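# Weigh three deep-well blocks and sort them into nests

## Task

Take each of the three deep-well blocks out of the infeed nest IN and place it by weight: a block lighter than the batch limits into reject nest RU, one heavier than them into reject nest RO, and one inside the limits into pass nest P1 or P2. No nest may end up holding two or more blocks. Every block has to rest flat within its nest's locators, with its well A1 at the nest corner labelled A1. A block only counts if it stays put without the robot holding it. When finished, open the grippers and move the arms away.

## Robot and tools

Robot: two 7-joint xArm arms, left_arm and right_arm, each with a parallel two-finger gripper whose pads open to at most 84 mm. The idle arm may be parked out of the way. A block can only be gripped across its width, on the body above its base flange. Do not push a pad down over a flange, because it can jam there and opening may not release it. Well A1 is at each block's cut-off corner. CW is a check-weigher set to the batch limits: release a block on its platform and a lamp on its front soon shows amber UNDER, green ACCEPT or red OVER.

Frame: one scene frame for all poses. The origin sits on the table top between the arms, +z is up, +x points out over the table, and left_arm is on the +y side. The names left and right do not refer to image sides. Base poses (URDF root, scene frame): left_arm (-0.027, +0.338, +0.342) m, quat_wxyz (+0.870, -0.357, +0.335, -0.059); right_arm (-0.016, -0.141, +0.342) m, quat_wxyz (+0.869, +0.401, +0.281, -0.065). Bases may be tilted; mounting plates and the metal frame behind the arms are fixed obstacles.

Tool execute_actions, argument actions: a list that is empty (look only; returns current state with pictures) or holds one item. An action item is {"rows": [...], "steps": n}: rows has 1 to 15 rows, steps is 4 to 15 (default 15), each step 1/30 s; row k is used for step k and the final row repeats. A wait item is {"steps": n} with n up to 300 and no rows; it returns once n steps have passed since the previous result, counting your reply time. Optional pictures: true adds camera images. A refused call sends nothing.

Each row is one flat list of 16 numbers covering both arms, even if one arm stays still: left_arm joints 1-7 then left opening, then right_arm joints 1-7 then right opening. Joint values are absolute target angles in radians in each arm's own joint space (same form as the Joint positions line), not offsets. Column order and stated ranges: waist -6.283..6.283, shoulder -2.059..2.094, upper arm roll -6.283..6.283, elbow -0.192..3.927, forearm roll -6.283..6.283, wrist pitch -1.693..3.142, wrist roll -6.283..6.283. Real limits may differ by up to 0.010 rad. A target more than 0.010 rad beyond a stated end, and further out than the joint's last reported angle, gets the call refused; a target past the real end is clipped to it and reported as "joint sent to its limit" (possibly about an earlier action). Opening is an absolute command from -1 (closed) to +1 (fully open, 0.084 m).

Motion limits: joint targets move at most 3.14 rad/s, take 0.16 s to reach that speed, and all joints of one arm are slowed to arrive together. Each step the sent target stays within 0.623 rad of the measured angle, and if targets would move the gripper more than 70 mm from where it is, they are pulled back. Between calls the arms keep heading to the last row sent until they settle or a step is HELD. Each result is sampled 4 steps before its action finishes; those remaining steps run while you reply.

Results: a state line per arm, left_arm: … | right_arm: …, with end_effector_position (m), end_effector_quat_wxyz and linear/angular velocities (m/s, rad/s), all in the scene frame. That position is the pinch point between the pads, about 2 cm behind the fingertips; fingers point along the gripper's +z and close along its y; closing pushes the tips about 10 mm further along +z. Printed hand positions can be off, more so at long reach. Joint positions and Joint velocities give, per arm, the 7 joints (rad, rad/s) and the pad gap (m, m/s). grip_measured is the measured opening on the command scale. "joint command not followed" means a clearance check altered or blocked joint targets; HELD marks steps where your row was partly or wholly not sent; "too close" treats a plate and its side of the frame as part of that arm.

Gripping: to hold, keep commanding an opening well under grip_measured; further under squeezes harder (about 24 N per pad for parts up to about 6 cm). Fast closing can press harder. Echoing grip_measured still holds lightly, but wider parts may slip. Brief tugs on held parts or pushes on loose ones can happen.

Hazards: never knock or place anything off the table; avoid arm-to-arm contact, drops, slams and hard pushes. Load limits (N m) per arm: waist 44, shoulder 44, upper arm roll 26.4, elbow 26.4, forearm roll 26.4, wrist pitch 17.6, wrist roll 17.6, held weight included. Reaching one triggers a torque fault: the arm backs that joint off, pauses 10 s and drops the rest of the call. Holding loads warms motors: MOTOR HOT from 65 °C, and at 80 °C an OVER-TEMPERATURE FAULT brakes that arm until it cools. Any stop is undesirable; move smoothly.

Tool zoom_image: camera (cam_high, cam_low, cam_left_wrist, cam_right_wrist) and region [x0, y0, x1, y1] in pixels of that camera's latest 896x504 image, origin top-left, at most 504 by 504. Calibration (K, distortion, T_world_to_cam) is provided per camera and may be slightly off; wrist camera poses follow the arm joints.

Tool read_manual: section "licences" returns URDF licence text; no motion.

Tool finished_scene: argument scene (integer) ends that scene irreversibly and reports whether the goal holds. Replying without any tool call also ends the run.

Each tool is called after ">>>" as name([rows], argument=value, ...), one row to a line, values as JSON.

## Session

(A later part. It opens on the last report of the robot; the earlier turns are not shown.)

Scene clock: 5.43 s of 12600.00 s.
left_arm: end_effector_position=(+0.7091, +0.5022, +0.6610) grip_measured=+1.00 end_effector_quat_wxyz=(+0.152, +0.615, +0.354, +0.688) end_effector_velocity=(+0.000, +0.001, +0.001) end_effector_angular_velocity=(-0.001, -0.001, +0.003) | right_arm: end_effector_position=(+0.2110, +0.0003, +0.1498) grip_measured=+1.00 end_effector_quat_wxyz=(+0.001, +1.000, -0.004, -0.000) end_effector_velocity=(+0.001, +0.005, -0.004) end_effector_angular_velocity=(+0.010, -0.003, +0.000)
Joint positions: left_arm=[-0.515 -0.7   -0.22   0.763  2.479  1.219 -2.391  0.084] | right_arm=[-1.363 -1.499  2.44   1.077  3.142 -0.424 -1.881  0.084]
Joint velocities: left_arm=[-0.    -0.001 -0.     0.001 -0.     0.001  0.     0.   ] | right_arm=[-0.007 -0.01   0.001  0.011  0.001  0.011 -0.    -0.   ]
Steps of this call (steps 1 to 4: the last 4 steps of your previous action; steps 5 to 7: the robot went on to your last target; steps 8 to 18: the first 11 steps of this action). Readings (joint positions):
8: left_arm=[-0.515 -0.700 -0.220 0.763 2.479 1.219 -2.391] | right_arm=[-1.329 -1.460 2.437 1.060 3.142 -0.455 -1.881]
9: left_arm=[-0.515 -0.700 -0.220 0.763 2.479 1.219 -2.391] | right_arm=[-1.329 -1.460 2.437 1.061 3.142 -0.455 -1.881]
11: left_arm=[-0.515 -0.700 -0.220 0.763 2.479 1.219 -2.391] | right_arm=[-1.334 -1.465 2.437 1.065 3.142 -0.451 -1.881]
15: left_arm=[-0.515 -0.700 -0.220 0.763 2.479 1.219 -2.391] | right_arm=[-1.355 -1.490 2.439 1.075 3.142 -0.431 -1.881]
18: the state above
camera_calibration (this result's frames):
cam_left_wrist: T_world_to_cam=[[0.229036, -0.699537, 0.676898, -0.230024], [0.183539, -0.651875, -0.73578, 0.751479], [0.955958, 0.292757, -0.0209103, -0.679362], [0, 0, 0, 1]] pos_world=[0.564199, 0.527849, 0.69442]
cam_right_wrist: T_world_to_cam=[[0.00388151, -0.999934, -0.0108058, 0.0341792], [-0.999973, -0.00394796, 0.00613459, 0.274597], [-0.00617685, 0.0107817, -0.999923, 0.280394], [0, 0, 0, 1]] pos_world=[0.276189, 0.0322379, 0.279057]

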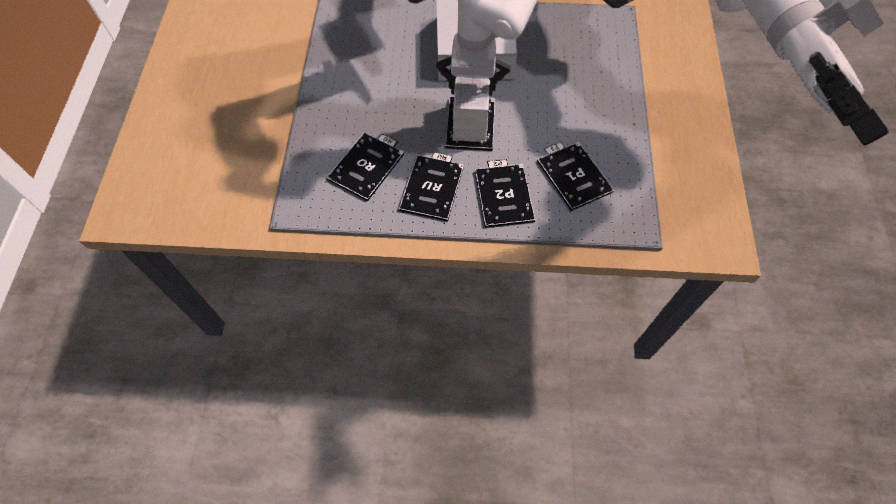

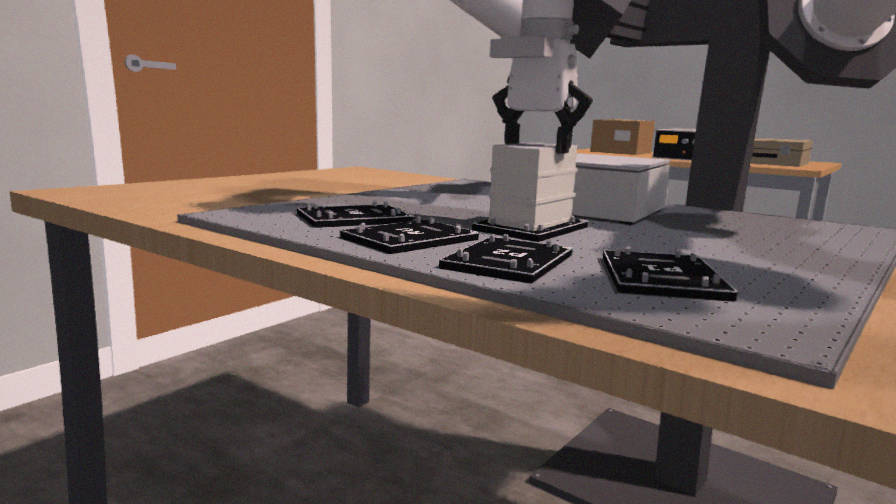

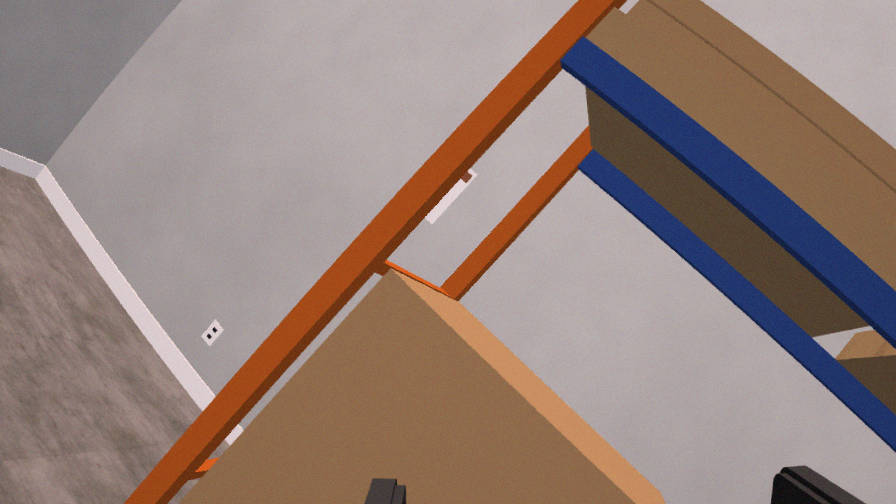

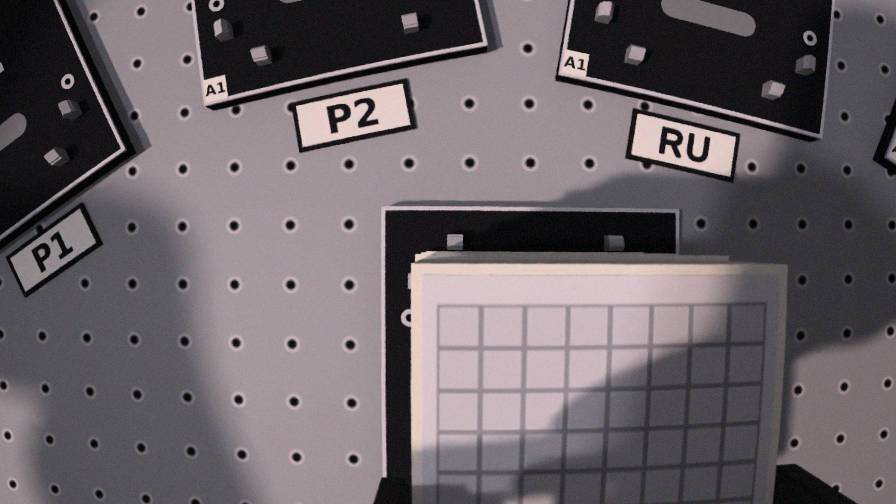

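>>> execute_actions([
  {"rows":[[-0.515,-0.7,-0.22,0.763,2.479,1.219,-2.391,1,-1.3805,-1.5205,2.441,1.088,3.1416,-0.4055,-1.881,1],[-0.515,-0.7,-0.22,0.763,2.479,1.219,-2.391,1,-1.3805,-1.5205,2.441,1.088,3.1416,-0.4055,-1.881,1],[-0.515,-0.7,-0.22,0.763,2.479,1.219,-2.391,1,-1.3805,-1.5205,2.441,1.088,3.1416,-0.4055,-1.881,1],[-0.515,-0.7,-0.22,0.763,2.479,1.219,-2.391,1,-1.3983,-1.5422,2.4418,1.0982,3.1416,-0.3885,-1.881,1]],"steps":12},
])

>>> execute_actions([
  {"rows":[[-0.515,-0.7,-0.22,0.763,2.479,1.219,-2.391,1,-1.3983,-1.5422,2.4418,1.0982,3.1416,-0.3885,-1.881,0.5]],"steps":10},
])

>>> execute_actions([
  {"rows":[[-0.515,-0.7,-0.22,0.763,2.479,1.219,-2.391,1,-1.3625,-1.499,2.4396,1.078,3.1416,-0.4235,-1.881,0.5],[-0.515,-0.7,-0.22,0.763,2.479,1.219,-2.391,1,-1.3625,-1.499,2.4396,1.078,3.1416,-0.4235,-1.881,0.5],[-0.515,-0.7,-0.22,0.763,2.479,1.219,-2.391,1,-1.3625,-1.499,2.4396,1.078,3.1416,-0.4235,-1.881,0.5],[-0.515,-0.7,-0.22,0.763,2.479,1.219,-2.391,1,-1.315,-1.443,2.435,1.053,3.1416,-0.469,-1.881,0.5]],"steps":10},
])

>>> execute_actions([
  {"rows":[[-0.515,-0.7,-0.22,0.763,2.479,1.219,-2.391,1,-1.0323,-1.7267,2.9494,1.2899,3.1416,-0.573,-1.257,0.5]],"steps":15},
])

>>> execute_actions([
  {"steps":12},
])

>>> execute_actions([
  {"rows":[[-0.515,-0.7,-0.22,0.763,2.479,1.219,-2.391,1,-1.042,-1.775,2.9475,1.305,3.1416,-0.539,-1.257,0.5],[-0.515,-0.7,-0.22,0.763,2.479,1.219,-2.391,1,-1.042,-1.775,2.9475,1.305,3.1416,-0.539,-1.257,0.5],[-0.515,-0.7,-0.22,0.763,2.479,1.219,-2.391,1,-1.042,-1.775,2.9475,1.305,3.1416,-0.539,-1.257,0.5],[-0.515,-0.7,-0.22,0.763,2.479,1.219,-2.391,1,-1.042,-1.775,2.9475,1.305,3.1416,-0.539,-1.257,0.5],[-0.515,-0.7,-0.22,0.763,2.479,1.219,-2.391,1,-1.047,-1.799,2.9465,1.313,3.1416,-0.522,-1.257,0.5],[-0.515,-0.7,-0.22,0.763,2.479,1.219,-2.391,1,-1.047,-1.799,2.9465,1.313,3.1416,-0.522,-1.257,0.5],[-0.515,-0.7,-0.22,0.763,2.479,1.219,-2.391,1,-1.047,-1.799,2.9465,1.313,3.1416,-0.522,-1.257,0.5],[-0.515,-0.7,-0.22,0.763,2.479,1.219,-2.391,1,-1.049,-1.811,2.946,1.3166,3.1416,-0.514,-1.257,0.5]],"steps":15},
])

>>> execute_actions([
  {"rows":[[-0.515,-0.7,-0.22,0.763,2.479,1.219,-2.391,1,-1.049,-1.811,2.946,1.3166,3.1416,-0.514,-1.257,1]],"steps":15},
], pictures=true)

Scene clock: 6.57 s of 12600.00 s.
left_arm: end_effector_position=(+0.7091, +0.5022, +0.6610) grip_measured=+1.00 end_effector_quat_wxyz=(+0.152, +0.615, +0.354, +0.688) end_effector_velocity=(-0.001, -0.002, +0.002) end_effector_angular_velocity=(-0.000, -0.003, -0.003) | right_arm: end_effector_position=(+0.2109, +0.0006, +0.1301) grip_measured=+1.00 end_effector_quat_wxyz=(+0.001, +1.000, -0.003, -0.000) end_effector_velocity=(-0.001, -0.003, -0.022) end_effector_angular_velocity=(-0.008, +0.002, +0.003)
Joint positions: left_arm=[-0.515 -0.7   -0.22   0.763  2.479  1.219 -2.391  0.084] | right_arm=[-1.398 -1.542  2.442  1.096  3.142 -0.39  -1.881  0.084]
Joint velocities: left_arm=[-0.     0.001 -0.004  0.     0.    -0.    -0.     0.   ] | right_arm=[-0.038 -0.047  0.002  0.016 -0.001  0.036 -0.001  0.   ]
Steps of this call (steps 1 to 4: the last 4 steps of your previous action; steps 5 to 15: the robot went on to your last target; steps 16 to 26: nothing new was sent; steps 27 to 34: the first 8 steps of this action). Readings (joint positions):
27: left_arm=[-0.515 -0.700 -0.220 0.763 2.479 1.219 -2.391] | right_arm=[-1.363 -1.500 2.440 1.078 3.142 -0.423 -1.881]
28: left_arm=[-0.515 -0.700 -0.220 0.763 2.479 1.219 -2.391] | right_arm=[-1.367 -1.504 2.440 1.082 3.142 -0.418 -1.881]
30: left_arm=[-0.515 -0.700 -0.220 0.763 2.479 1.219 -2.391] | right_arm=[-1.378 -1.518 2.441 1.087 3.142 -0.408 -1.881]
34: the state above

Scene clock: 6.90 s of 12600.00 s.
left_arm: end_effector_position=(+0.7091, +0.5022, +0.6610) grip_measured=+1.00 end_effector_quat_wxyz=(+0.152, +0.615, +0.354, +0.688) end_effector_velocity=(-0.000, -0.001, -0.001) end_effector_angular_velocity=(+0.001, +0.001, -0.002) | right_arm: end_effector_position=(+0.2114, +0.0017, +0.1302) grip_measured=+0.96 end_effector_quat_wxyz=(+0.000, +1.000, -0.003, +0.000) end_effector_velocity=(-0.001, +0.000, -0.000) end_effector_angular_velocity=(-0.000, +0.002, -0.001)
Joint positions: left_arm=[-0.515 -0.7   -0.22   0.763  2.479  1.219 -2.391  0.084] | right_arm=[-1.398 -1.542  2.442  1.098  3.142 -0.389 -1.881  0.083]
Joint velocities: left_arm=[-0.     0.001  0.    -0.002 -0.     0.001  0.     0.   ] | right_arm=[-0.001 -0.001  0.001 -0.     0.002  0.     0.     0.   ]
Steps of this call (steps 1 to 4: the last 4 steps of your previous action; steps 5 to 10: the first 6 steps of this action). Readings (joint positions):
5: left_arm=[-0.515 -0.700 -0.220 0.763 2.479 1.219 -2.391] | right_arm=[-1.398 -1.542 2.442 1.098 3.142 -0.389 -1.881]
6: left_arm=[-0.515 -0.700 -0.220 0.763 2.479 1.219 -2.391] | right_arm=[-1.398 -1.542 2.442 1.098 3.142 -0.389 -1.881]
8: left_arm=[-0.515 -0.700 -0.220 0.763 2.479 1.219 -2.391] | right_arm=[-1.398 -1.542 2.442 1.098 3.142 -0.389 -1.881]
10: the state above

Scene clock: 7.23 s of 12600.00 s.
left_arm: end_effector_position=(+0.7091, +0.5022, +0.6610) grip_measured=+1.00 end_effector_quat_wxyz=(+0.152, +0.615, +0.354, +0.688) end_effector_velocity=(+0.000, +0.000, -0.001) end_effector_angular_velocity=(+0.000, +0.002, -0.000) | right_arm: end_effector_position=(+0.2111, -0.0001, +0.1622) grip_measured=+0.96 end_effector_quat_wxyz=(-0.000, +1.000, -0.004, +0.000) end_effector_velocity=(+0.002, +0.003, +0.273) end_effector_angular_velocity=(+0.072, -0.022, -0.003)
Joint positions: left_arm=[-0.515 -0.7   -0.22   0.763  2.479  1.219 -2.391  0.084] | right_arm=[-1.34  -1.473  2.437  1.065  3.142 -0.446 -1.881  0.083]
Joint velocities: left_arm=[ 0.     0.     0.002 -0.     0.    -0.001  0.     0.   ] | right_arm=[ 0.499  0.59  -0.051 -0.247 -0.001 -0.449 -0.     0.   ]
Steps of this call (steps 1 to 4: the last 4 steps of your previous action; steps 5 to 10: the first 6 steps of this action). Readings (joint positions):
5: left_arm=[-0.515 -0.700 -0.220 0.763 2.479 1.219 -2.391] | right_arm=[-1.397 -1.541 2.442 1.098 3.142 -0.389 -1.881]
6: left_arm=[-0.515 -0.700 -0.220 0.763 2.479 1.219 -2.391] | right_arm=[-1.392 -1.535 2.442 1.093 3.142 -0.396 -1.881]
8: left_arm=[-0.515 -0.700 -0.220 0.763 2.479 1.219 -2.391] | right_arm=[-1.370 -1.508 2.440 1.080 3.142 -0.417 -1.881]
10: the state above

Scene clock: 7.73 s of 12600.00 s.
left_arm: end_effector_position=(+0.7091, +0.5022, +0.6610) grip_measured=+1.00 end_effector_quat_wxyz=(+0.152, +0.615, +0.354, +0.688) end_effector_velocity=(+0.000, +0.000, -0.000) end_effector_angular_velocity=(-0.000, +0.000, +0.000) | right_arm: end_effector_position=(+0.0698, +0.0573, +0.1812) grip_measured=+0.96 end_effector_quat_wxyz=(-0.013, +1.000, +0.006, +0.005) end_effector_velocity=(-0.525, +0.049, -0.030) end_effector_angular_velocity=(-0.051, +0.044, +0.019)
Joint positions: left_arm=[-0.515 -0.7   -0.22   0.763  2.479  1.219 -2.391  0.084] | right_arm=[-1.141 -1.619  2.753  1.201  3.142 -0.532 -1.497  0.083]
Joint velocities: left_arm=[-0.    -0.     0.001 -0.    -0.    -0.001 -0.     0.   ] | right_arm=[ 0.593 -0.582  1.078  0.483  0.002 -0.215  1.279 -0.   ]
Steps of this call (steps 1 to 4: the last 4 steps of your previous action; steps 5 to 15: the first 11 steps of this action). Readings (joint positions):
5: left_arm=[-0.515 -0.700 -0.220 0.763 2.479 1.219 -2.391] | right_arm=[-1.314 -1.443 2.436 1.055 3.142 -0.469 -1.880]
6: left_arm=[-0.515 -0.700 -0.220 0.763 2.479 1.219 -2.391] | right_arm=[-1.312 -1.448 2.441 1.057 3.141 -0.471 -1.869]
8: left_arm=[-0.515 -0.700 -0.220 0.763 2.479 1.219 -2.391] | right_arm=[-1.284 -1.480 2.489 1.083 3.140 -0.483 -1.799]
12: left_arm=[-0.515 -0.700 -0.220 0.763 2.479 1.219 -2.391] | right_arm=[-1.200 -1.561 2.647 1.153 3.142 -0.511 -1.626]
15: the state above

Scene clock: 8.13 s of 12600.00 s.
left_arm: end_effector_position=(+0.7091, +0.5022, +0.6610) grip_measured=+1.00 end_effector_quat_wxyz=(+0.152, +0.615, +0.354, +0.688) end_effector_velocity=(-0.000, +0.000, +0.000) end_effector_angular_velocity=(+0.000, -0.001, +0.000) | right_arm: end_effector_position=(-0.0226, +0.0509, +0.1704) grip_measured=+0.96 end_effector_quat_wxyz=(-0.000, +1.000, -0.002, +0.001) end_effector_velocity=(-0.007, +0.004, +0.004) end_effector_angular_velocity=(+0.010, +0.012, -0.001)
Joint positions: left_arm=[-0.515 -0.7   -0.22   0.763  2.479  1.219 -2.391  0.084] | right_arm=[-1.034 -1.726  2.944  1.289  3.141 -0.573 -1.258  0.083]
Joint velocities: left_arm=[ 0.    -0.001 -0.    -0.001  0.    -0.    -0.     0.   ] | right_arm=[-0.001  0.005  0.009  0.009  0.001 -0.001  0.006  0.   ]
Kept back: nothing.
Steps of this call (steps 1 to 4: the last 4 steps of your previous action; steps 5 to 12: the robot went on to your last target). Readings (joint positions):
1: left_arm=[-0.515 -0.700 -0.220 0.763 2.479 1.219 -2.391] | right_arm=[-1.121 -1.639 2.789 1.217 3.142 -0.540 -1.454]
2: left_arm=[-0.515 -0.700 -0.220 0.763 2.479 1.219 -2.391] | right_arm=[-1.102 -1.658 2.825 1.233 3.142 -0.547 -1.411]
4: left_arm=[-0.515 -0.700 -0.220 0.763 2.479 1.219 -2.391] | right_arm=[-1.064 -1.695 2.893 1.264 3.142 -0.561 -1.329]
8: left_arm=[-0.515 -0.700 -0.220 0.763 2.479 1.219 -2.391] | right_arm=[-1.032 -1.727 2.952 1.287 3.143 -0.572 -1.262]
12: the state above

Scene clock: 8.50 s of 12600.00 s.
left_arm: end_effector_position=(+0.7091, +0.5022, +0.6610) grip_measured=+1.00 end_effector_quat_wxyz=(+0.152, +0.615, +0.354, +0.688) end_effector_velocity=(+0.000, +0.001, -0.000) end_effector_angular_velocity=(+0.000, +0.001, +0.002) | right_arm: end_effector_position=(-0.0250, +0.0502, +0.1364) grip_measured=+0.96 end_effector_quat_wxyz=(+0.001, +1.000, -0.000, +0.000) end_effector_velocity=(-0.003, +0.009, +0.005) end_effector_angular_velocity=(+0.011, +0.003, -0.002)
Joint positions: left_arm=[-0.515 -0.7   -0.22   0.763  2.479  1.219 -2.391  0.084] | right_arm=[-1.049 -1.808  2.946  1.316  3.142 -0.517 -1.257  0.083]
Joint velocities: left_arm=[ 0.     0.     0.001  0.     0.     0.001 -0.     0.   ] | right_arm=[ 0.001 -0.001 -0.001  0.025  0.002 -0.012  0.001 -0.   ]
Steps of this call (steps 1 to 11: the first 11 steps of this action). Readings (joint positions):
1: left_arm=[-0.515 -0.700 -0.220 0.763 2.479 1.219 -2.391] | right_arm=[-1.034 -1.726 2.945 1.290 3.141 -0.572 -1.257]
2: left_arm=[-0.515 -0.700 -0.220 0.763 2.479 1.219 -2.391] | right_arm=[-1.036 -1.733 2.945 1.294 3.141 -0.566 -1.257]
4: left_arm=[-0.515 -0.700 -0.220 0.763 2.479 1.219 -2.391] | right_arm=[-1.041 -1.762 2.946 1.303 3.141 -0.546 -1.257]
8: left_arm=[-0.515 -0.700 -0.220 0.763 2.479 1.219 -2.391] | right_arm=[-1.047 -1.797 2.946 1.310 3.142 -0.525 -1.257]
11: the state above

Scene clock: 9.00 s of 12600.00 s.
left_arm: end_effector_position=(+0.7091, +0.5022, +0.6610) grip_measured=+1.00 end_effector_quat_wxyz=(+0.152, +0.615, +0.354, +0.688) end_effector_velocity=(+0.000, +0.000, -0.001) end_effector_angular_velocity=(+0.000, +0.001, +0.000) | right_arm: end_effector_position=(-0.0254, +0.0504, +0.1349) grip_measured=+1.00 end_effector_quat_wxyz=(+0.000, +1.000, -0.000, -0.000) end_effector_velocity=(+0.001, +0.000, +0.002) end_effector_angular_velocity=(-0.001, -0.002, -0.000)
Joint positions: left_arm=[-0.515 -0.7   -0.22   0.763  2.479  1.219 -2.391  0.084] | right_arm=[-1.049 -1.812  2.946  1.317  3.142 -0.513 -1.257  0.084]
Joint velocities: left_arm=[-0.    -0.     0.001 -0.001  0.     0.    -0.     0.   ] | right_arm=[ 0.001  0.004 -0.002  0.     0.    -0.007 -0.001  0.   ]
Steps of this call (steps 1 to 4: the last 4 steps of your previous action; steps 5 to 15: the first 11 steps of this action). Readings (joint positions):
5: left_arm=[-0.515 -0.700 -0.220 0.763 2.479 1.219 -2.391] | right_arm=[-1.049 -1.809 2.946 1.317 3.142 -0.517 -1.257]
6: left_arm=[-0.515 -0.700 -0.220 0.763 2.479 1.219 -2.391] | right_arm=[-1.049 -1.809 2.946 1.317 3.142 -0.516 -1.257]
8: left_arm=[-0.515 -0.700 -0.220 0.763 2.479 1.219 -2.391] | right_arm=[-1.049 -1.810 2.946 1.317 3.142 -0.513 -1.257]
12: left_arm=[-0.515 -0.700 -0.220 0.763 2.479 1.219 -2.391] | right_arm=[-1.049 -1.812 2.946 1.317 3.142 -0.512 -1.257]
15: the state above
camera_calibration (this result's frames):
cam_left_wrist: T_world_to_cam=[[0.229036, -0.699537, 0.676898, -0.230024], [0.18354, -0.651875, -0.73578, 0.751479], [0.955958, 0.292758, -0.0209102, -0.679362], [0, 0, 0, 1]] pos_world=[0.564199, 0.527849, 0.69442]
cam_right_wrist: T_world_to_cam=[[0.0113862, -0.999862, -0.0120744, 0.0853353], [-0.999919, -0.0114546, 0.00561154, 0.0389274], [-0.00574908, 0.0120096, -0.999911, 0.263474], [0, 0, 0, 1]] pos_world=[0.0394673, 0.0826052, 0.264262]

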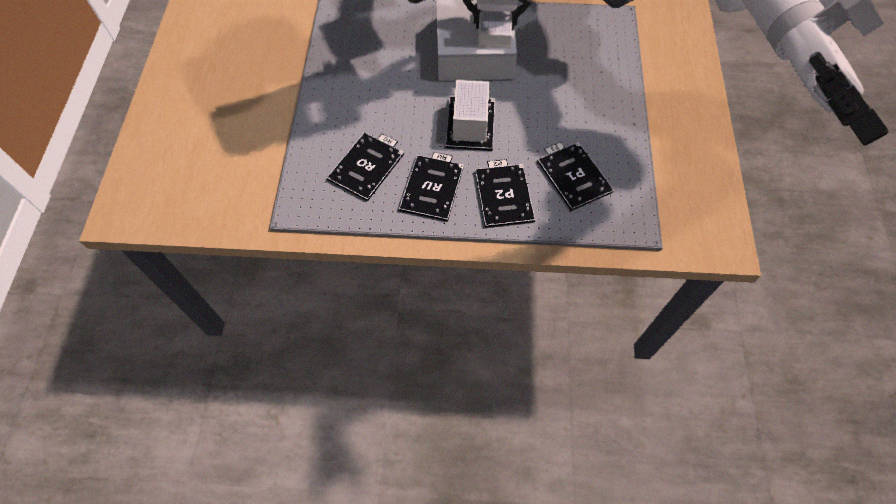

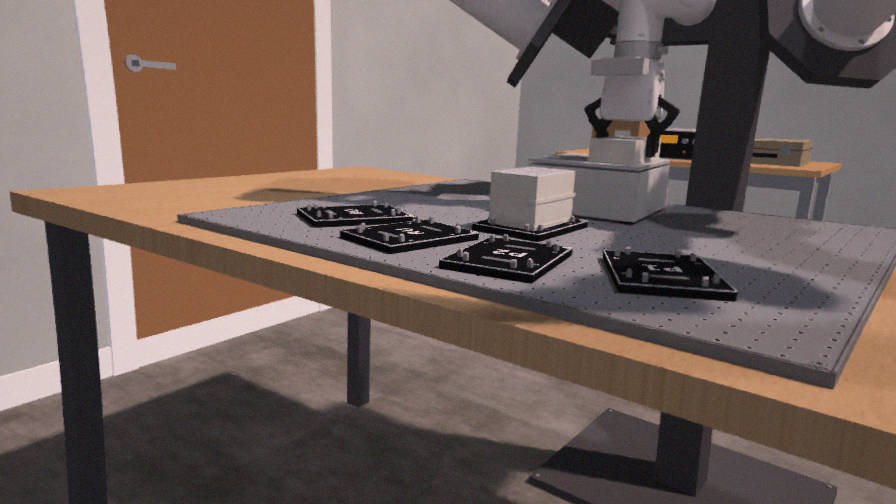

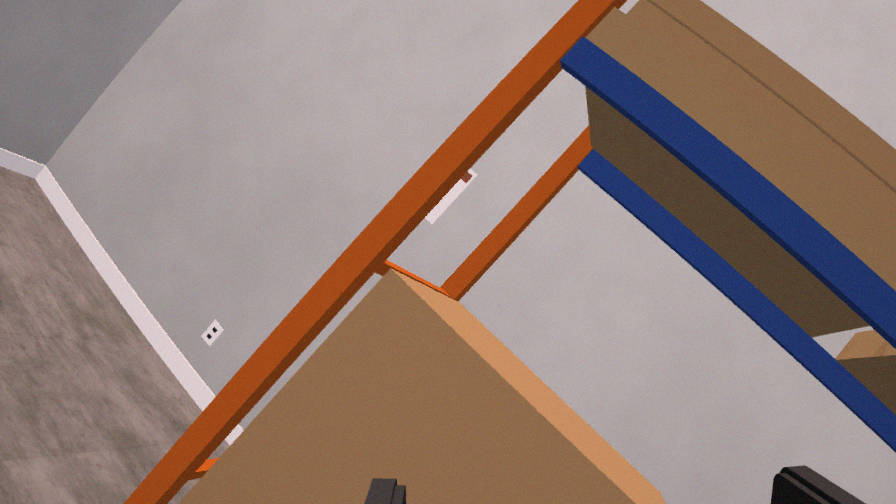

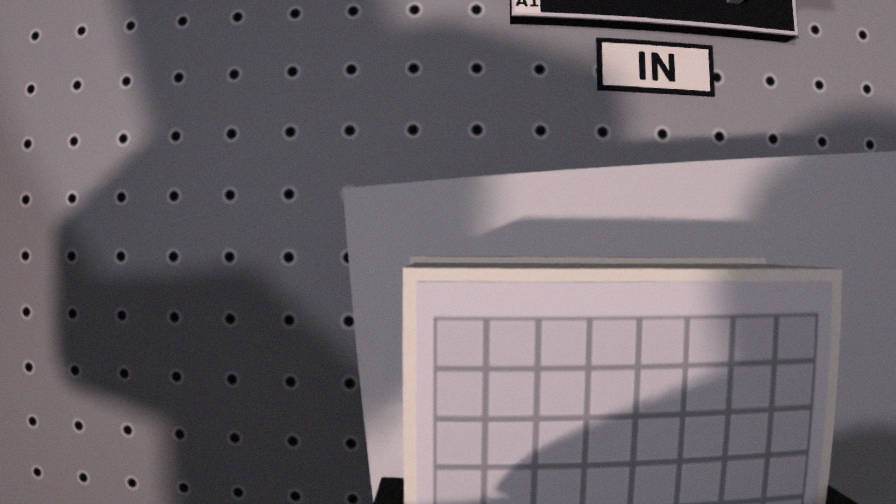

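>>> execute_actions([
  {"rows":[[-0.515,-0.7,-0.22,0.763,2.479,1.219,-2.391,1,-1.047,-1.799,2.9465,1.313,3.1416,-0.522,-1.257,1],[-0.515,-0.7,-0.22,0.763,2.479,1.219,-2.391,1,-1.047,-1.799,2.9465,1.313,3.1416,-0.522,-1.257,1],[-0.515,-0.7,-0.22,0.763,2.479,1.219,-2.391,1,-1.042,-1.775,2.9475,1.305,3.1416,-0.539,-1.257,1],[-0.515,-0.7,-0.22,0.763,2.479,1.219,-2.391,1,-1.042,-1.775,2.9475,1.305,3.1416,-0.539,-1.257,1],[-0.515,-0.7,-0.22,0.763,2.479,1.219,-2.391,1,-1.037,-1.751,2.9485,1.2975,3.1416,-0.556,-1.257,1],[-0.515,-0.7,-0.22,0.763,2.479,1.219,-2.391,1,-1.037,-1.751,2.9485,1.2975,3.1416,-0.556,-1.257,1],[-0.515,-0.7,-0.22,0.763,2.479,1.219,-2.391,1,-1.0323,-1.7267,2.9494,1.2899,3.1416,-0.573,-1.257,1],[-0.515,-0.7,-0.22,0.763,2.479,1.219,-2.391,1,-1.0323,-1.7267,2.9494,1.2899,3.1416,-0.573,-1.257,1],[-0.515,-0.7,-0.22,0.763,2.479,1.219,-2.391,1,-1.022,-1.678,2.951,1.276,3.1416,-0.608,-1.257,1]],"steps":15},
])

>>> execute_actions([
  {"rows":[[-0.515,-0.7,-0.22,0.763,2.479,1.219,-2.391,1,-0.881,-1.9208,3.1457,1.7029,3.1416,-0.806,2.112,1]],"steps":15},
])

>>> execute_actions([
  {"steps":26},
], pictures=true)

>>> execute_actions([
  {"rows":[[-0.515,-0.7,-0.22,0.763,2.479,1.219,-2.391,1,-1.022,-1.678,2.951,1.276,3.1416,-0.608,-1.257,1]],"steps":15},
])

>>> execute_actions([
  {"steps":28},
])

>>> execute_actions([
  {"rows":[[-0.515,-0.7,-0.22,0.763,2.479,1.219,-2.391,1,-1.03,-1.7146,2.9498,1.286,3.1416,-0.5815,-1.257,1]],"steps":15},
], pictures=true)

Scene clock: 9.87 s of 12600.00 s.
left_arm: end_effector_position=(+0.7091, +0.5022, +0.6610) grip_measured=+1.00 end_effector_quat_wxyz=(+0.152, +0.615, +0.354, +0.688) end_effector_velocity=(-0.000, -0.001, -0.000) end_effector_angular_velocity=(+0.000, +0.000, -0.001) | right_arm: end_effector_position=(-0.0252, +0.0495, +0.1801) grip_measured=+1.00 end_effector_quat_wxyz=(+0.001, +1.000, +0.000, +0.000) end_effector_velocity=(-0.003, +0.008, +0.219) end_effector_angular_velocity=(+0.055, +0.011, +0.006)
Joint positions: left_arm=[-0.515 -0.7   -0.22   0.763  2.479  1.219 -2.391  0.084] | right_arm=[-1.027 -1.703  2.95   1.282  3.142 -0.591 -1.257  0.084]
Joint velocities: left_arm=[ 0.     0.    -0.    -0.     0.    -0.001  0.     0.   ] | right_arm=[ 0.112  0.522  0.016 -0.133  0.    -0.345 -0.     0.   ]
Steps of this call (steps 1 to 4: the last 4 steps of your previous action; steps 5 to 15: the robot went on to your last target; steps 16 to 26: the first 11 steps of this action). Readings (joint positions):
16: left_arm=[-0.515 -0.700 -0.220 0.763 2.479 1.219 -2.391] | right_arm=[-1.049 -1.811 2.946 1.316 3.142 -0.514 -1.257]
17: left_arm=[-0.515 -0.700 -0.220 0.763 2.479 1.219 -2.391] | right_arm=[-1.048 -1.808 2.946 1.315 3.142 -0.517 -1.257]
19: left_arm=[-0.515 -0.700 -0.220 0.763 2.479 1.219 -2.391] | right_arm=[-1.046 -1.795 2.947 1.310 3.142 -0.526 -1.257]
23: left_arm=[-0.515 -0.700 -0.220 0.763 2.479 1.219 -2.391] | right_arm=[-1.037 -1.749 2.949 1.297 3.142 -0.557 -1.257]
26: the state above

Scene clock: 10.37 s of 12600.00 s.
left_arm: end_effector_position=(+0.7091, +0.5022, +0.6610) grip_measured=+1.00 end_effector_quat_wxyz=(+0.152, +0.615, +0.354, +0.688) end_effector_velocity=(-0.000, +0.000, -0.000) end_effector_angular_velocity=(+0.000, -0.000, -0.000) | right_arm: end_effector_position=(-0.1274, +0.0780, +0.1906) grip_measured=+1.00 end_effector_quat_wxyz=(-0.002, +0.967, -0.253, +0.000) end_effector_velocity=(-0.221, +0.016, -0.011) end_effector_angular_velocity=(-0.041, +0.023, -2.719)
Joint positions: left_arm=[-0.515 -0.7   -0.22   0.763  2.479  1.219 -2.391  0.084] | right_arm=[-0.908 -1.874  3.11   1.618  3.142 -0.765 -0.555  0.084]
Joint velocities: left_arm=[ 0.    -0.001 -0.    -0.001  0.    -0.001  0.     0.   ] | right_arm=[ 0.258 -0.436  0.347  0.754  0.    -0.359  3.092 -0.   ]
Steps of this call (steps 1 to 4: the last 4 steps of your previous action; steps 5 to 15: the first 11 steps of this action). Readings (joint positions):
5: left_arm=[-0.515 -0.700 -0.220 0.763 2.479 1.219 -2.391] | right_arm=[-1.022 -1.678 2.951 1.278 3.142 -0.608 -1.256]
6: left_arm=[-0.515 -0.700 -0.220 0.763 2.479 1.219 -2.391] | right_arm=[-1.020 -1.683 2.953 1.283 3.141 -0.612 -1.245]
8: left_arm=[-0.515 -0.700 -0.220 0.763 2.479 1.219 -2.391] | right_arm=[-1.006 -1.714 2.971 1.332 3.141 -0.636 -1.171]
12: left_arm=[-0.515 -0.700 -0.220 0.763 2.479 1.219 -2.391] | right_arm=[-0.943 -1.816 3.062 1.516 3.142 -0.717 -0.856]
15: the state above

Scene clock: 11.23 s of 12600.00 s.
left_arm: end_effector_position=(+0.7091, +0.5022, +0.6610) grip_measured=+1.00 end_effector_quat_wxyz=(+0.152, +0.615, +0.354, +0.688) end_effector_velocity=(+0.001, +0.001, -0.001) end_effector_angular_velocity=(-0.000, +0.002, +0.002) | right_arm: end_effector_position=(-0.1503, +0.0802, +0.1902) grip_measured=+1.00 end_effector_quat_wxyz=(-0.000, -0.028, +1.000, -0.000) end_effector_velocity=(+0.001, +0.000, -0.000) end_effector_angular_velocity=(+0.000, -0.002, -1.222)
Joint positions: left_arm=[-0.515 -0.7   -0.22   0.763  2.479  1.219 -2.391  0.084] | right_arm=[-0.881 -1.921  3.146  1.703  3.142 -0.806  2.055  0.084]
Joint velocities: left_arm=[ 0.     0.     0.002  0.001 -0.     0.001  0.     0.   ] | right_arm=[ 0.001 -0.    -0.001  0.    -0.    -0.001  1.222 -0.   ]
Kept back: nothing.
Steps of this call (steps 1 to 4: the last 4 steps of your previous action; steps 5 to 26: the robot went on to your last target). Readings (joint positions):
1: left_arm=[-0.515 -0.700 -0.220 0.763 2.479 1.219 -2.391] | right_arm=[-0.900 -1.887 3.120 1.641 3.142 -0.776 -0.451]
2: left_arm=[-0.515 -0.700 -0.220 0.763 2.479 1.219 -2.391] | right_arm=[-0.895 -1.897 3.128 1.657 3.142 -0.784 -0.346]
4: left_arm=[-0.515 -0.700 -0.220 0.763 2.479 1.219 -2.391] | right_arm=[-0.888 -1.908 3.136 1.679 3.142 -0.795 -0.138]
8: left_arm=[-0.515 -0.700 -0.220 0.763 2.479 1.219 -2.391] | right_arm=[-0.884 -1.917 3.142 1.696 3.141 -0.803 0.281]
26: the state above
camera_calibration (this result's frames):
cam_left_wrist: T_world_to_cam=[[0.229036, -0.699537, 0.676898, -0.230024], [0.183539, -0.651875, -0.73578, 0.751479], [0.955958, 0.292757, -0.0209103, -0.679362], [0, 0, 0, 1]] pos_world=[0.564199, 0.527849, 0.69442]
cam_right_wrist: T_world_to_cam=[[-0.0681579, 0.997598, -0.012321, -0.0549049], [0.997655, 0.0682292, 0.00546052, 0.207902], [0.00628806, -0.01192, -0.999909, 0.321447], [0, 0, 0, 1]] pos_world=[-0.213178, 0.0444196, 0.319606]

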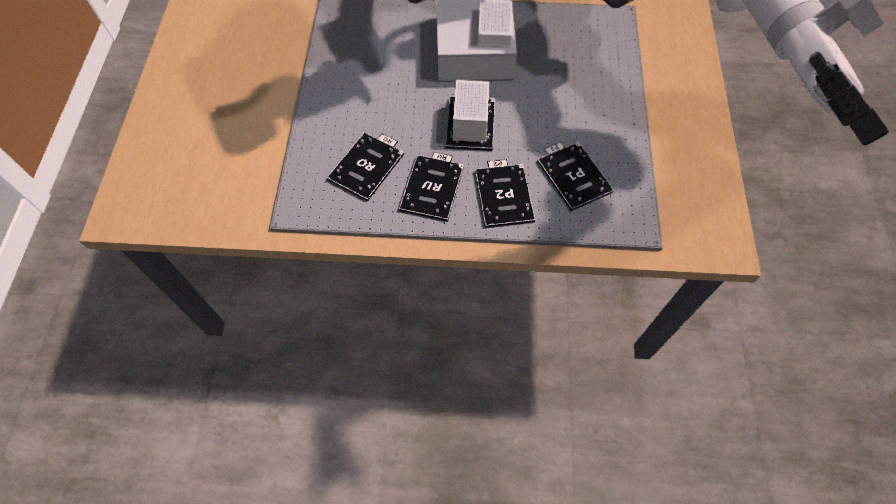

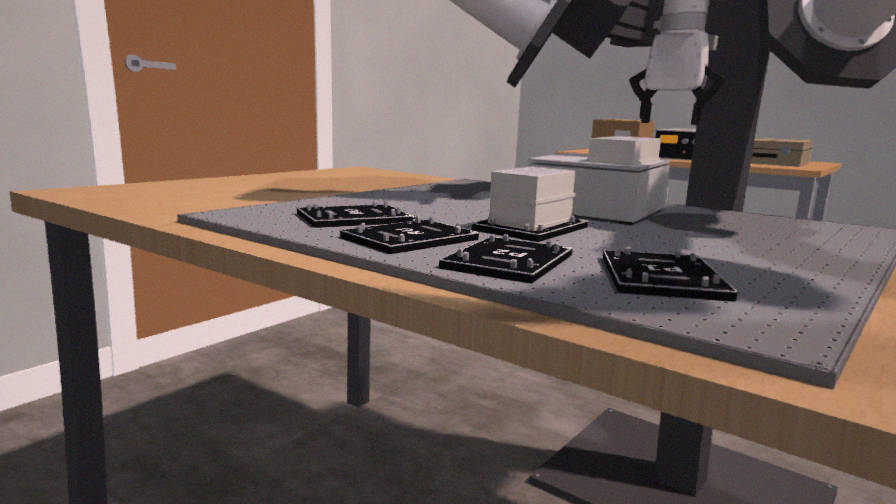

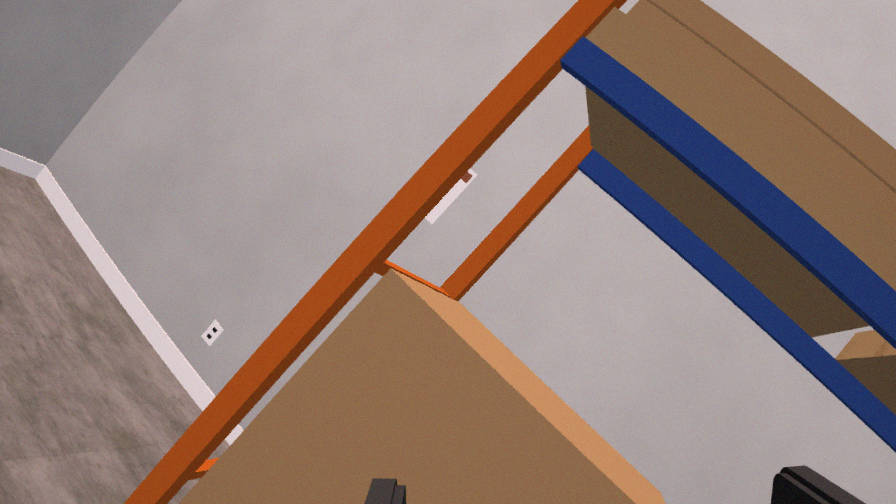

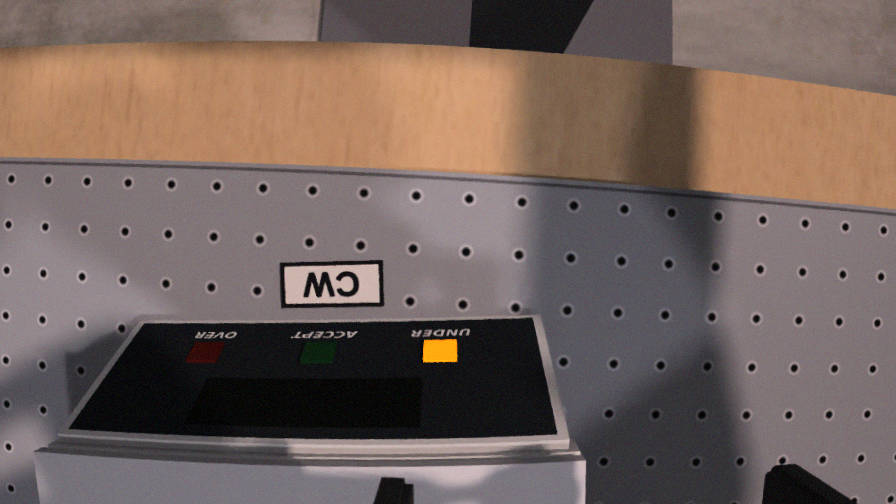

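Scene clock: 11.60 s of 12600.00 s.
left_arm: end_effector_position=(+0.7091, +0.5022, +0.6610) grip_measured=+1.00 end_effector_quat_wxyz=(+0.152, +0.615, +0.354, +0.688) end_effector_velocity=(+0.000, -0.001, -0.001) end_effector_angular_velocity=(+0.001, +0.002, -0.003) | right_arm: end_effector_position=(-0.0526, +0.0635, +0.1923) grip_measured=+1.00 end_effector_quat_wxyz=(+0.004, -0.238, +0.971, +0.002) end_effector_velocity=(+0.256, -0.106, -0.010) end_effector_angular_velocity=(-0.066, +0.012, +2.569)
Joint positions: left_arm=[-0.515 -0.7   -0.22   0.763  2.479  1.219 -2.391  0.084] | right_arm=[-0.99  -1.735  2.994  1.379  3.141 -0.657  1.461  0.084]
Joint velocities: left_arm=[ 0.     0.003  0.001  0.    -0.    -0.001 -0.     0.   ] | right_arm=[-0.294  0.5   -0.395 -0.893  0.002  0.404 -3.07  -0.   ]
Steps of this call (steps 1 to 11: the first 11 steps of this action). Readings (joint positions):
1: left_arm=[-0.515 -0.700 -0.220 0.763 2.479 1.219 -2.391] | right_arm=[-0.881 -1.921 3.146 1.703 3.142 -0.806 2.085]
2: left_arm=[-0.515 -0.700 -0.220 0.763 2.479 1.219 -2.391] | right_arm=[-0.882 -1.920 3.145 1.701 3.142 -0.805 2.094]
4: left_arm=[-0.515 -0.700 -0.220 0.763 2.479 1.219 -2.391] | right_arm=[-0.891 -1.902 3.134 1.668 3.142 -0.789 2.049]
8: left_arm=[-0.515 -0.700 -0.220 0.763 2.479 1.219 -2.391] | right_arm=[-0.951 -1.800 3.048 1.491 3.141 -0.708 1.754]
11: the state above

Scene clock: 12.53 s of 12600.00 s.
left_arm: end_effector_position=(+0.7091, +0.5022, +0.6610) grip_measured=+1.00 end_effector_quat_wxyz=(+0.152, +0.615, +0.354, +0.688) end_effector_velocity=(+0.000, -0.000, -0.000) end_effector_angular_velocity=(-0.000, +0.000, -0.000) | right_arm: end_effector_position=(-0.0253, +0.0496, +0.1906) grip_measured=+1.00 end_effector_quat_wxyz=(-0.000, +1.000, -0.009, -0.000) end_effector_velocity=(+0.000, -0.000, +0.000) end_effector_angular_velocity=(-0.001, +0.000, +0.416)
Joint positions: left_arm=[-0.515 -0.7   -0.22   0.763  2.479  1.219 -2.391  0.084] | right_arm=[-1.022 -1.678  2.951  1.276  3.142 -0.608 -1.239  0.084]
Joint velocities: left_arm=[-0.     0.001  0.     0.     0.    -0.     0.     0.   ] | right_arm=[-0.001  0.001 -0.    -0.001  0.001 -0.001 -0.418 -0.   ]
Kept back: nothing.
Steps of this call (steps 1 to 4: the last 4 steps of your previous action; steps 5 to 28: the robot went on to your last target). Readings (joint positions):
1: left_arm=[-0.515 -0.700 -0.220 0.763 2.479 1.219 -2.391] | right_arm=[-0.998 -1.721 2.982 1.352 3.141 -0.645 1.357]
2: left_arm=[-0.515 -0.700 -0.220 0.763 2.479 1.219 -2.391] | right_arm=[-1.005 -1.709 2.973 1.331 3.141 -0.635 1.253]
4: left_arm=[-0.515 -0.700 -0.220 0.763 2.479 1.219 -2.391] | right_arm=[-1.013 -1.694 2.963 1.305 3.141 -0.622 1.044]
8: left_arm=[-0.515 -0.700 -0.220 0.763 2.479 1.219 -2.391] | right_arm=[-1.019 -1.683 2.956 1.284 3.142 -0.612 0.626]
28: the state above

Scene clock: 12.90 s of 12600.00 s.
left_arm: end_effector_position=(+0.7091, +0.5022, +0.6610) grip_measured=+1.00 end_effector_quat_wxyz=(+0.152, +0.615, +0.354, +0.688) end_effector_velocity=(-0.000, -0.001, -0.000) end_effector_angular_velocity=(+0.001, +0.000, -0.001) | right_arm: end_effector_position=(-0.0254, +0.0503, +0.1755) grip_measured=+1.00 end_effector_quat_wxyz=(-0.000, +1.000, -0.000, -0.000) end_effector_velocity=(+0.000, +0.003, +0.002) end_effector_angular_velocity=(+0.008, +0.000, +0.003)
Joint positions: left_arm=[-0.515 -0.7   -0.22   0.763  2.479  1.219 -2.391  0.084] | right_arm=[-1.03  -1.714  2.95   1.286  3.142 -0.582 -1.257  0.084]
Joint velocities: left_arm=[ 0.    -0.    -0.    -0.001 -0.    -0.    -0.     0.   ] | right_arm=[ 0.002  0.005 -0.001  0.002 -0.     0.001 -0.003 -0.   ]
Steps of this call (steps 1 to 11: the first 11 steps of this action). Readings (joint positions):
1: left_arm=[-0.515 -0.700 -0.220 0.763 2.479 1.219 -2.391] | right_arm=[-1.022 -1.679 2.951 1.276 3.142 -0.607 -1.248]
2: left_arm=[-0.515 -0.700 -0.220 0.763 2.479 1.219 -2.391] | right_arm=[-1.023 -1.685 2.951 1.280 3.142 -0.601 -1.253]
4: left_arm=[-0.515 -0.700 -0.220 0.763 2.479 1.219 -2.391] | right_arm=[-1.028 -1.707 2.950 1.285 3.142 -0.587 -1.255]
8: left_arm=[-0.515 -0.700 -0.220 0.763 2.479 1.219 -2.391] | right_arm=[-1.030 -1.716 2.950 1.285 3.142 -0.582 -1.256]
11: the state above
camera_calibration (this result's frames):
cam_left_wrist: T_world_to_cam=[[0.229036, -0.699537, 0.676898, -0.230024], [0.18354, -0.651875, -0.73578, 0.751479], [0.955958, 0.292758, -0.0209103, -0.679362], [0, 0, 0, 1]] pos_world=[0.564199, 0.527849, 0.69442]
cam_right_wrist: T_world_to_cam=[[0.0109516, -0.999861, -0.0125419, 0.0858207], [-0.999921, -0.0110273, 0.00598391, 0.0386167], [-0.00612139, 0.0124753, -0.999903, 0.304013], [0, 0, 0, 1]] pos_world=[0.0395348, 0.082442, 0.304829]

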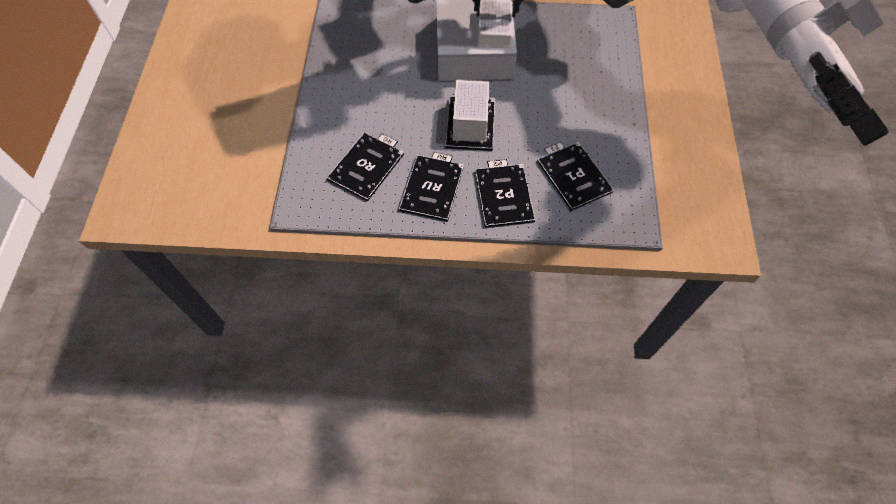

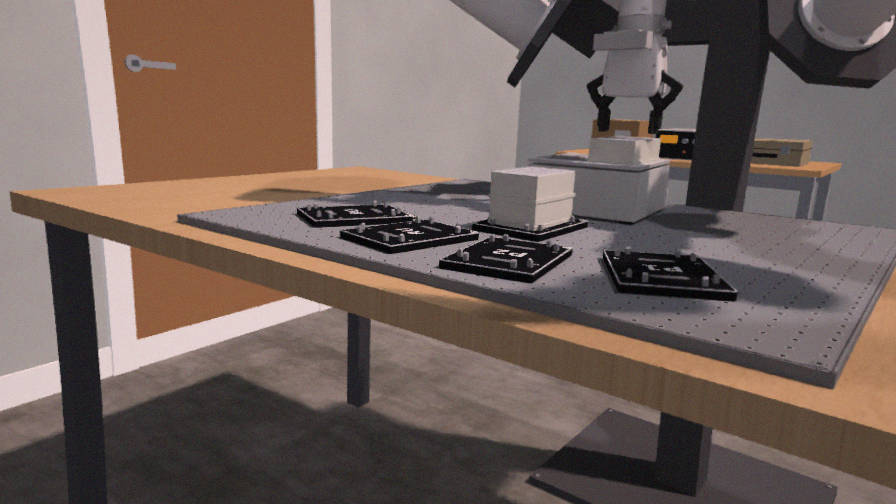

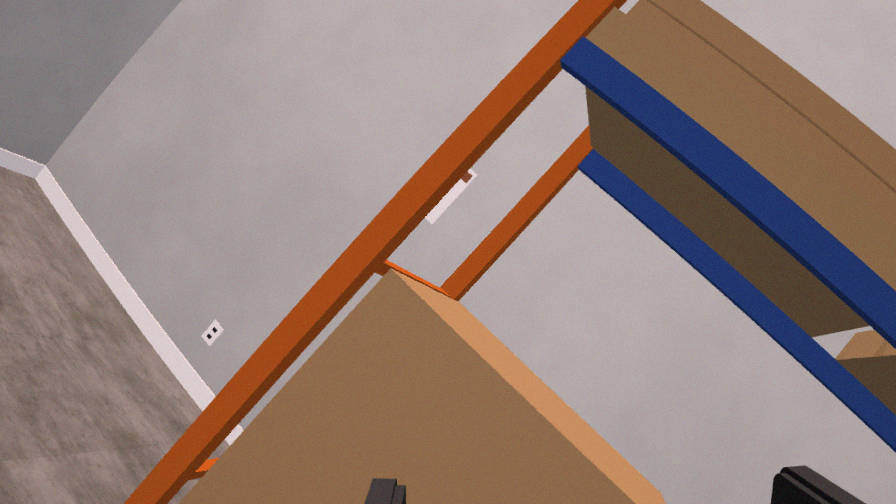

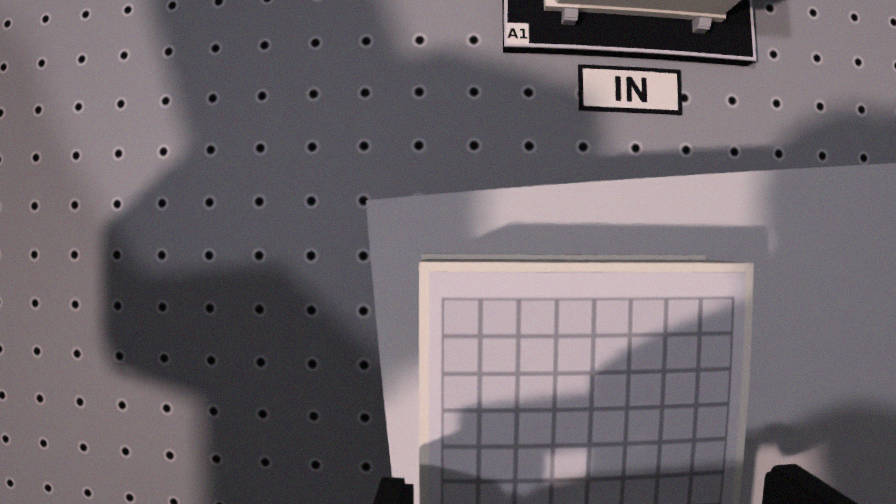

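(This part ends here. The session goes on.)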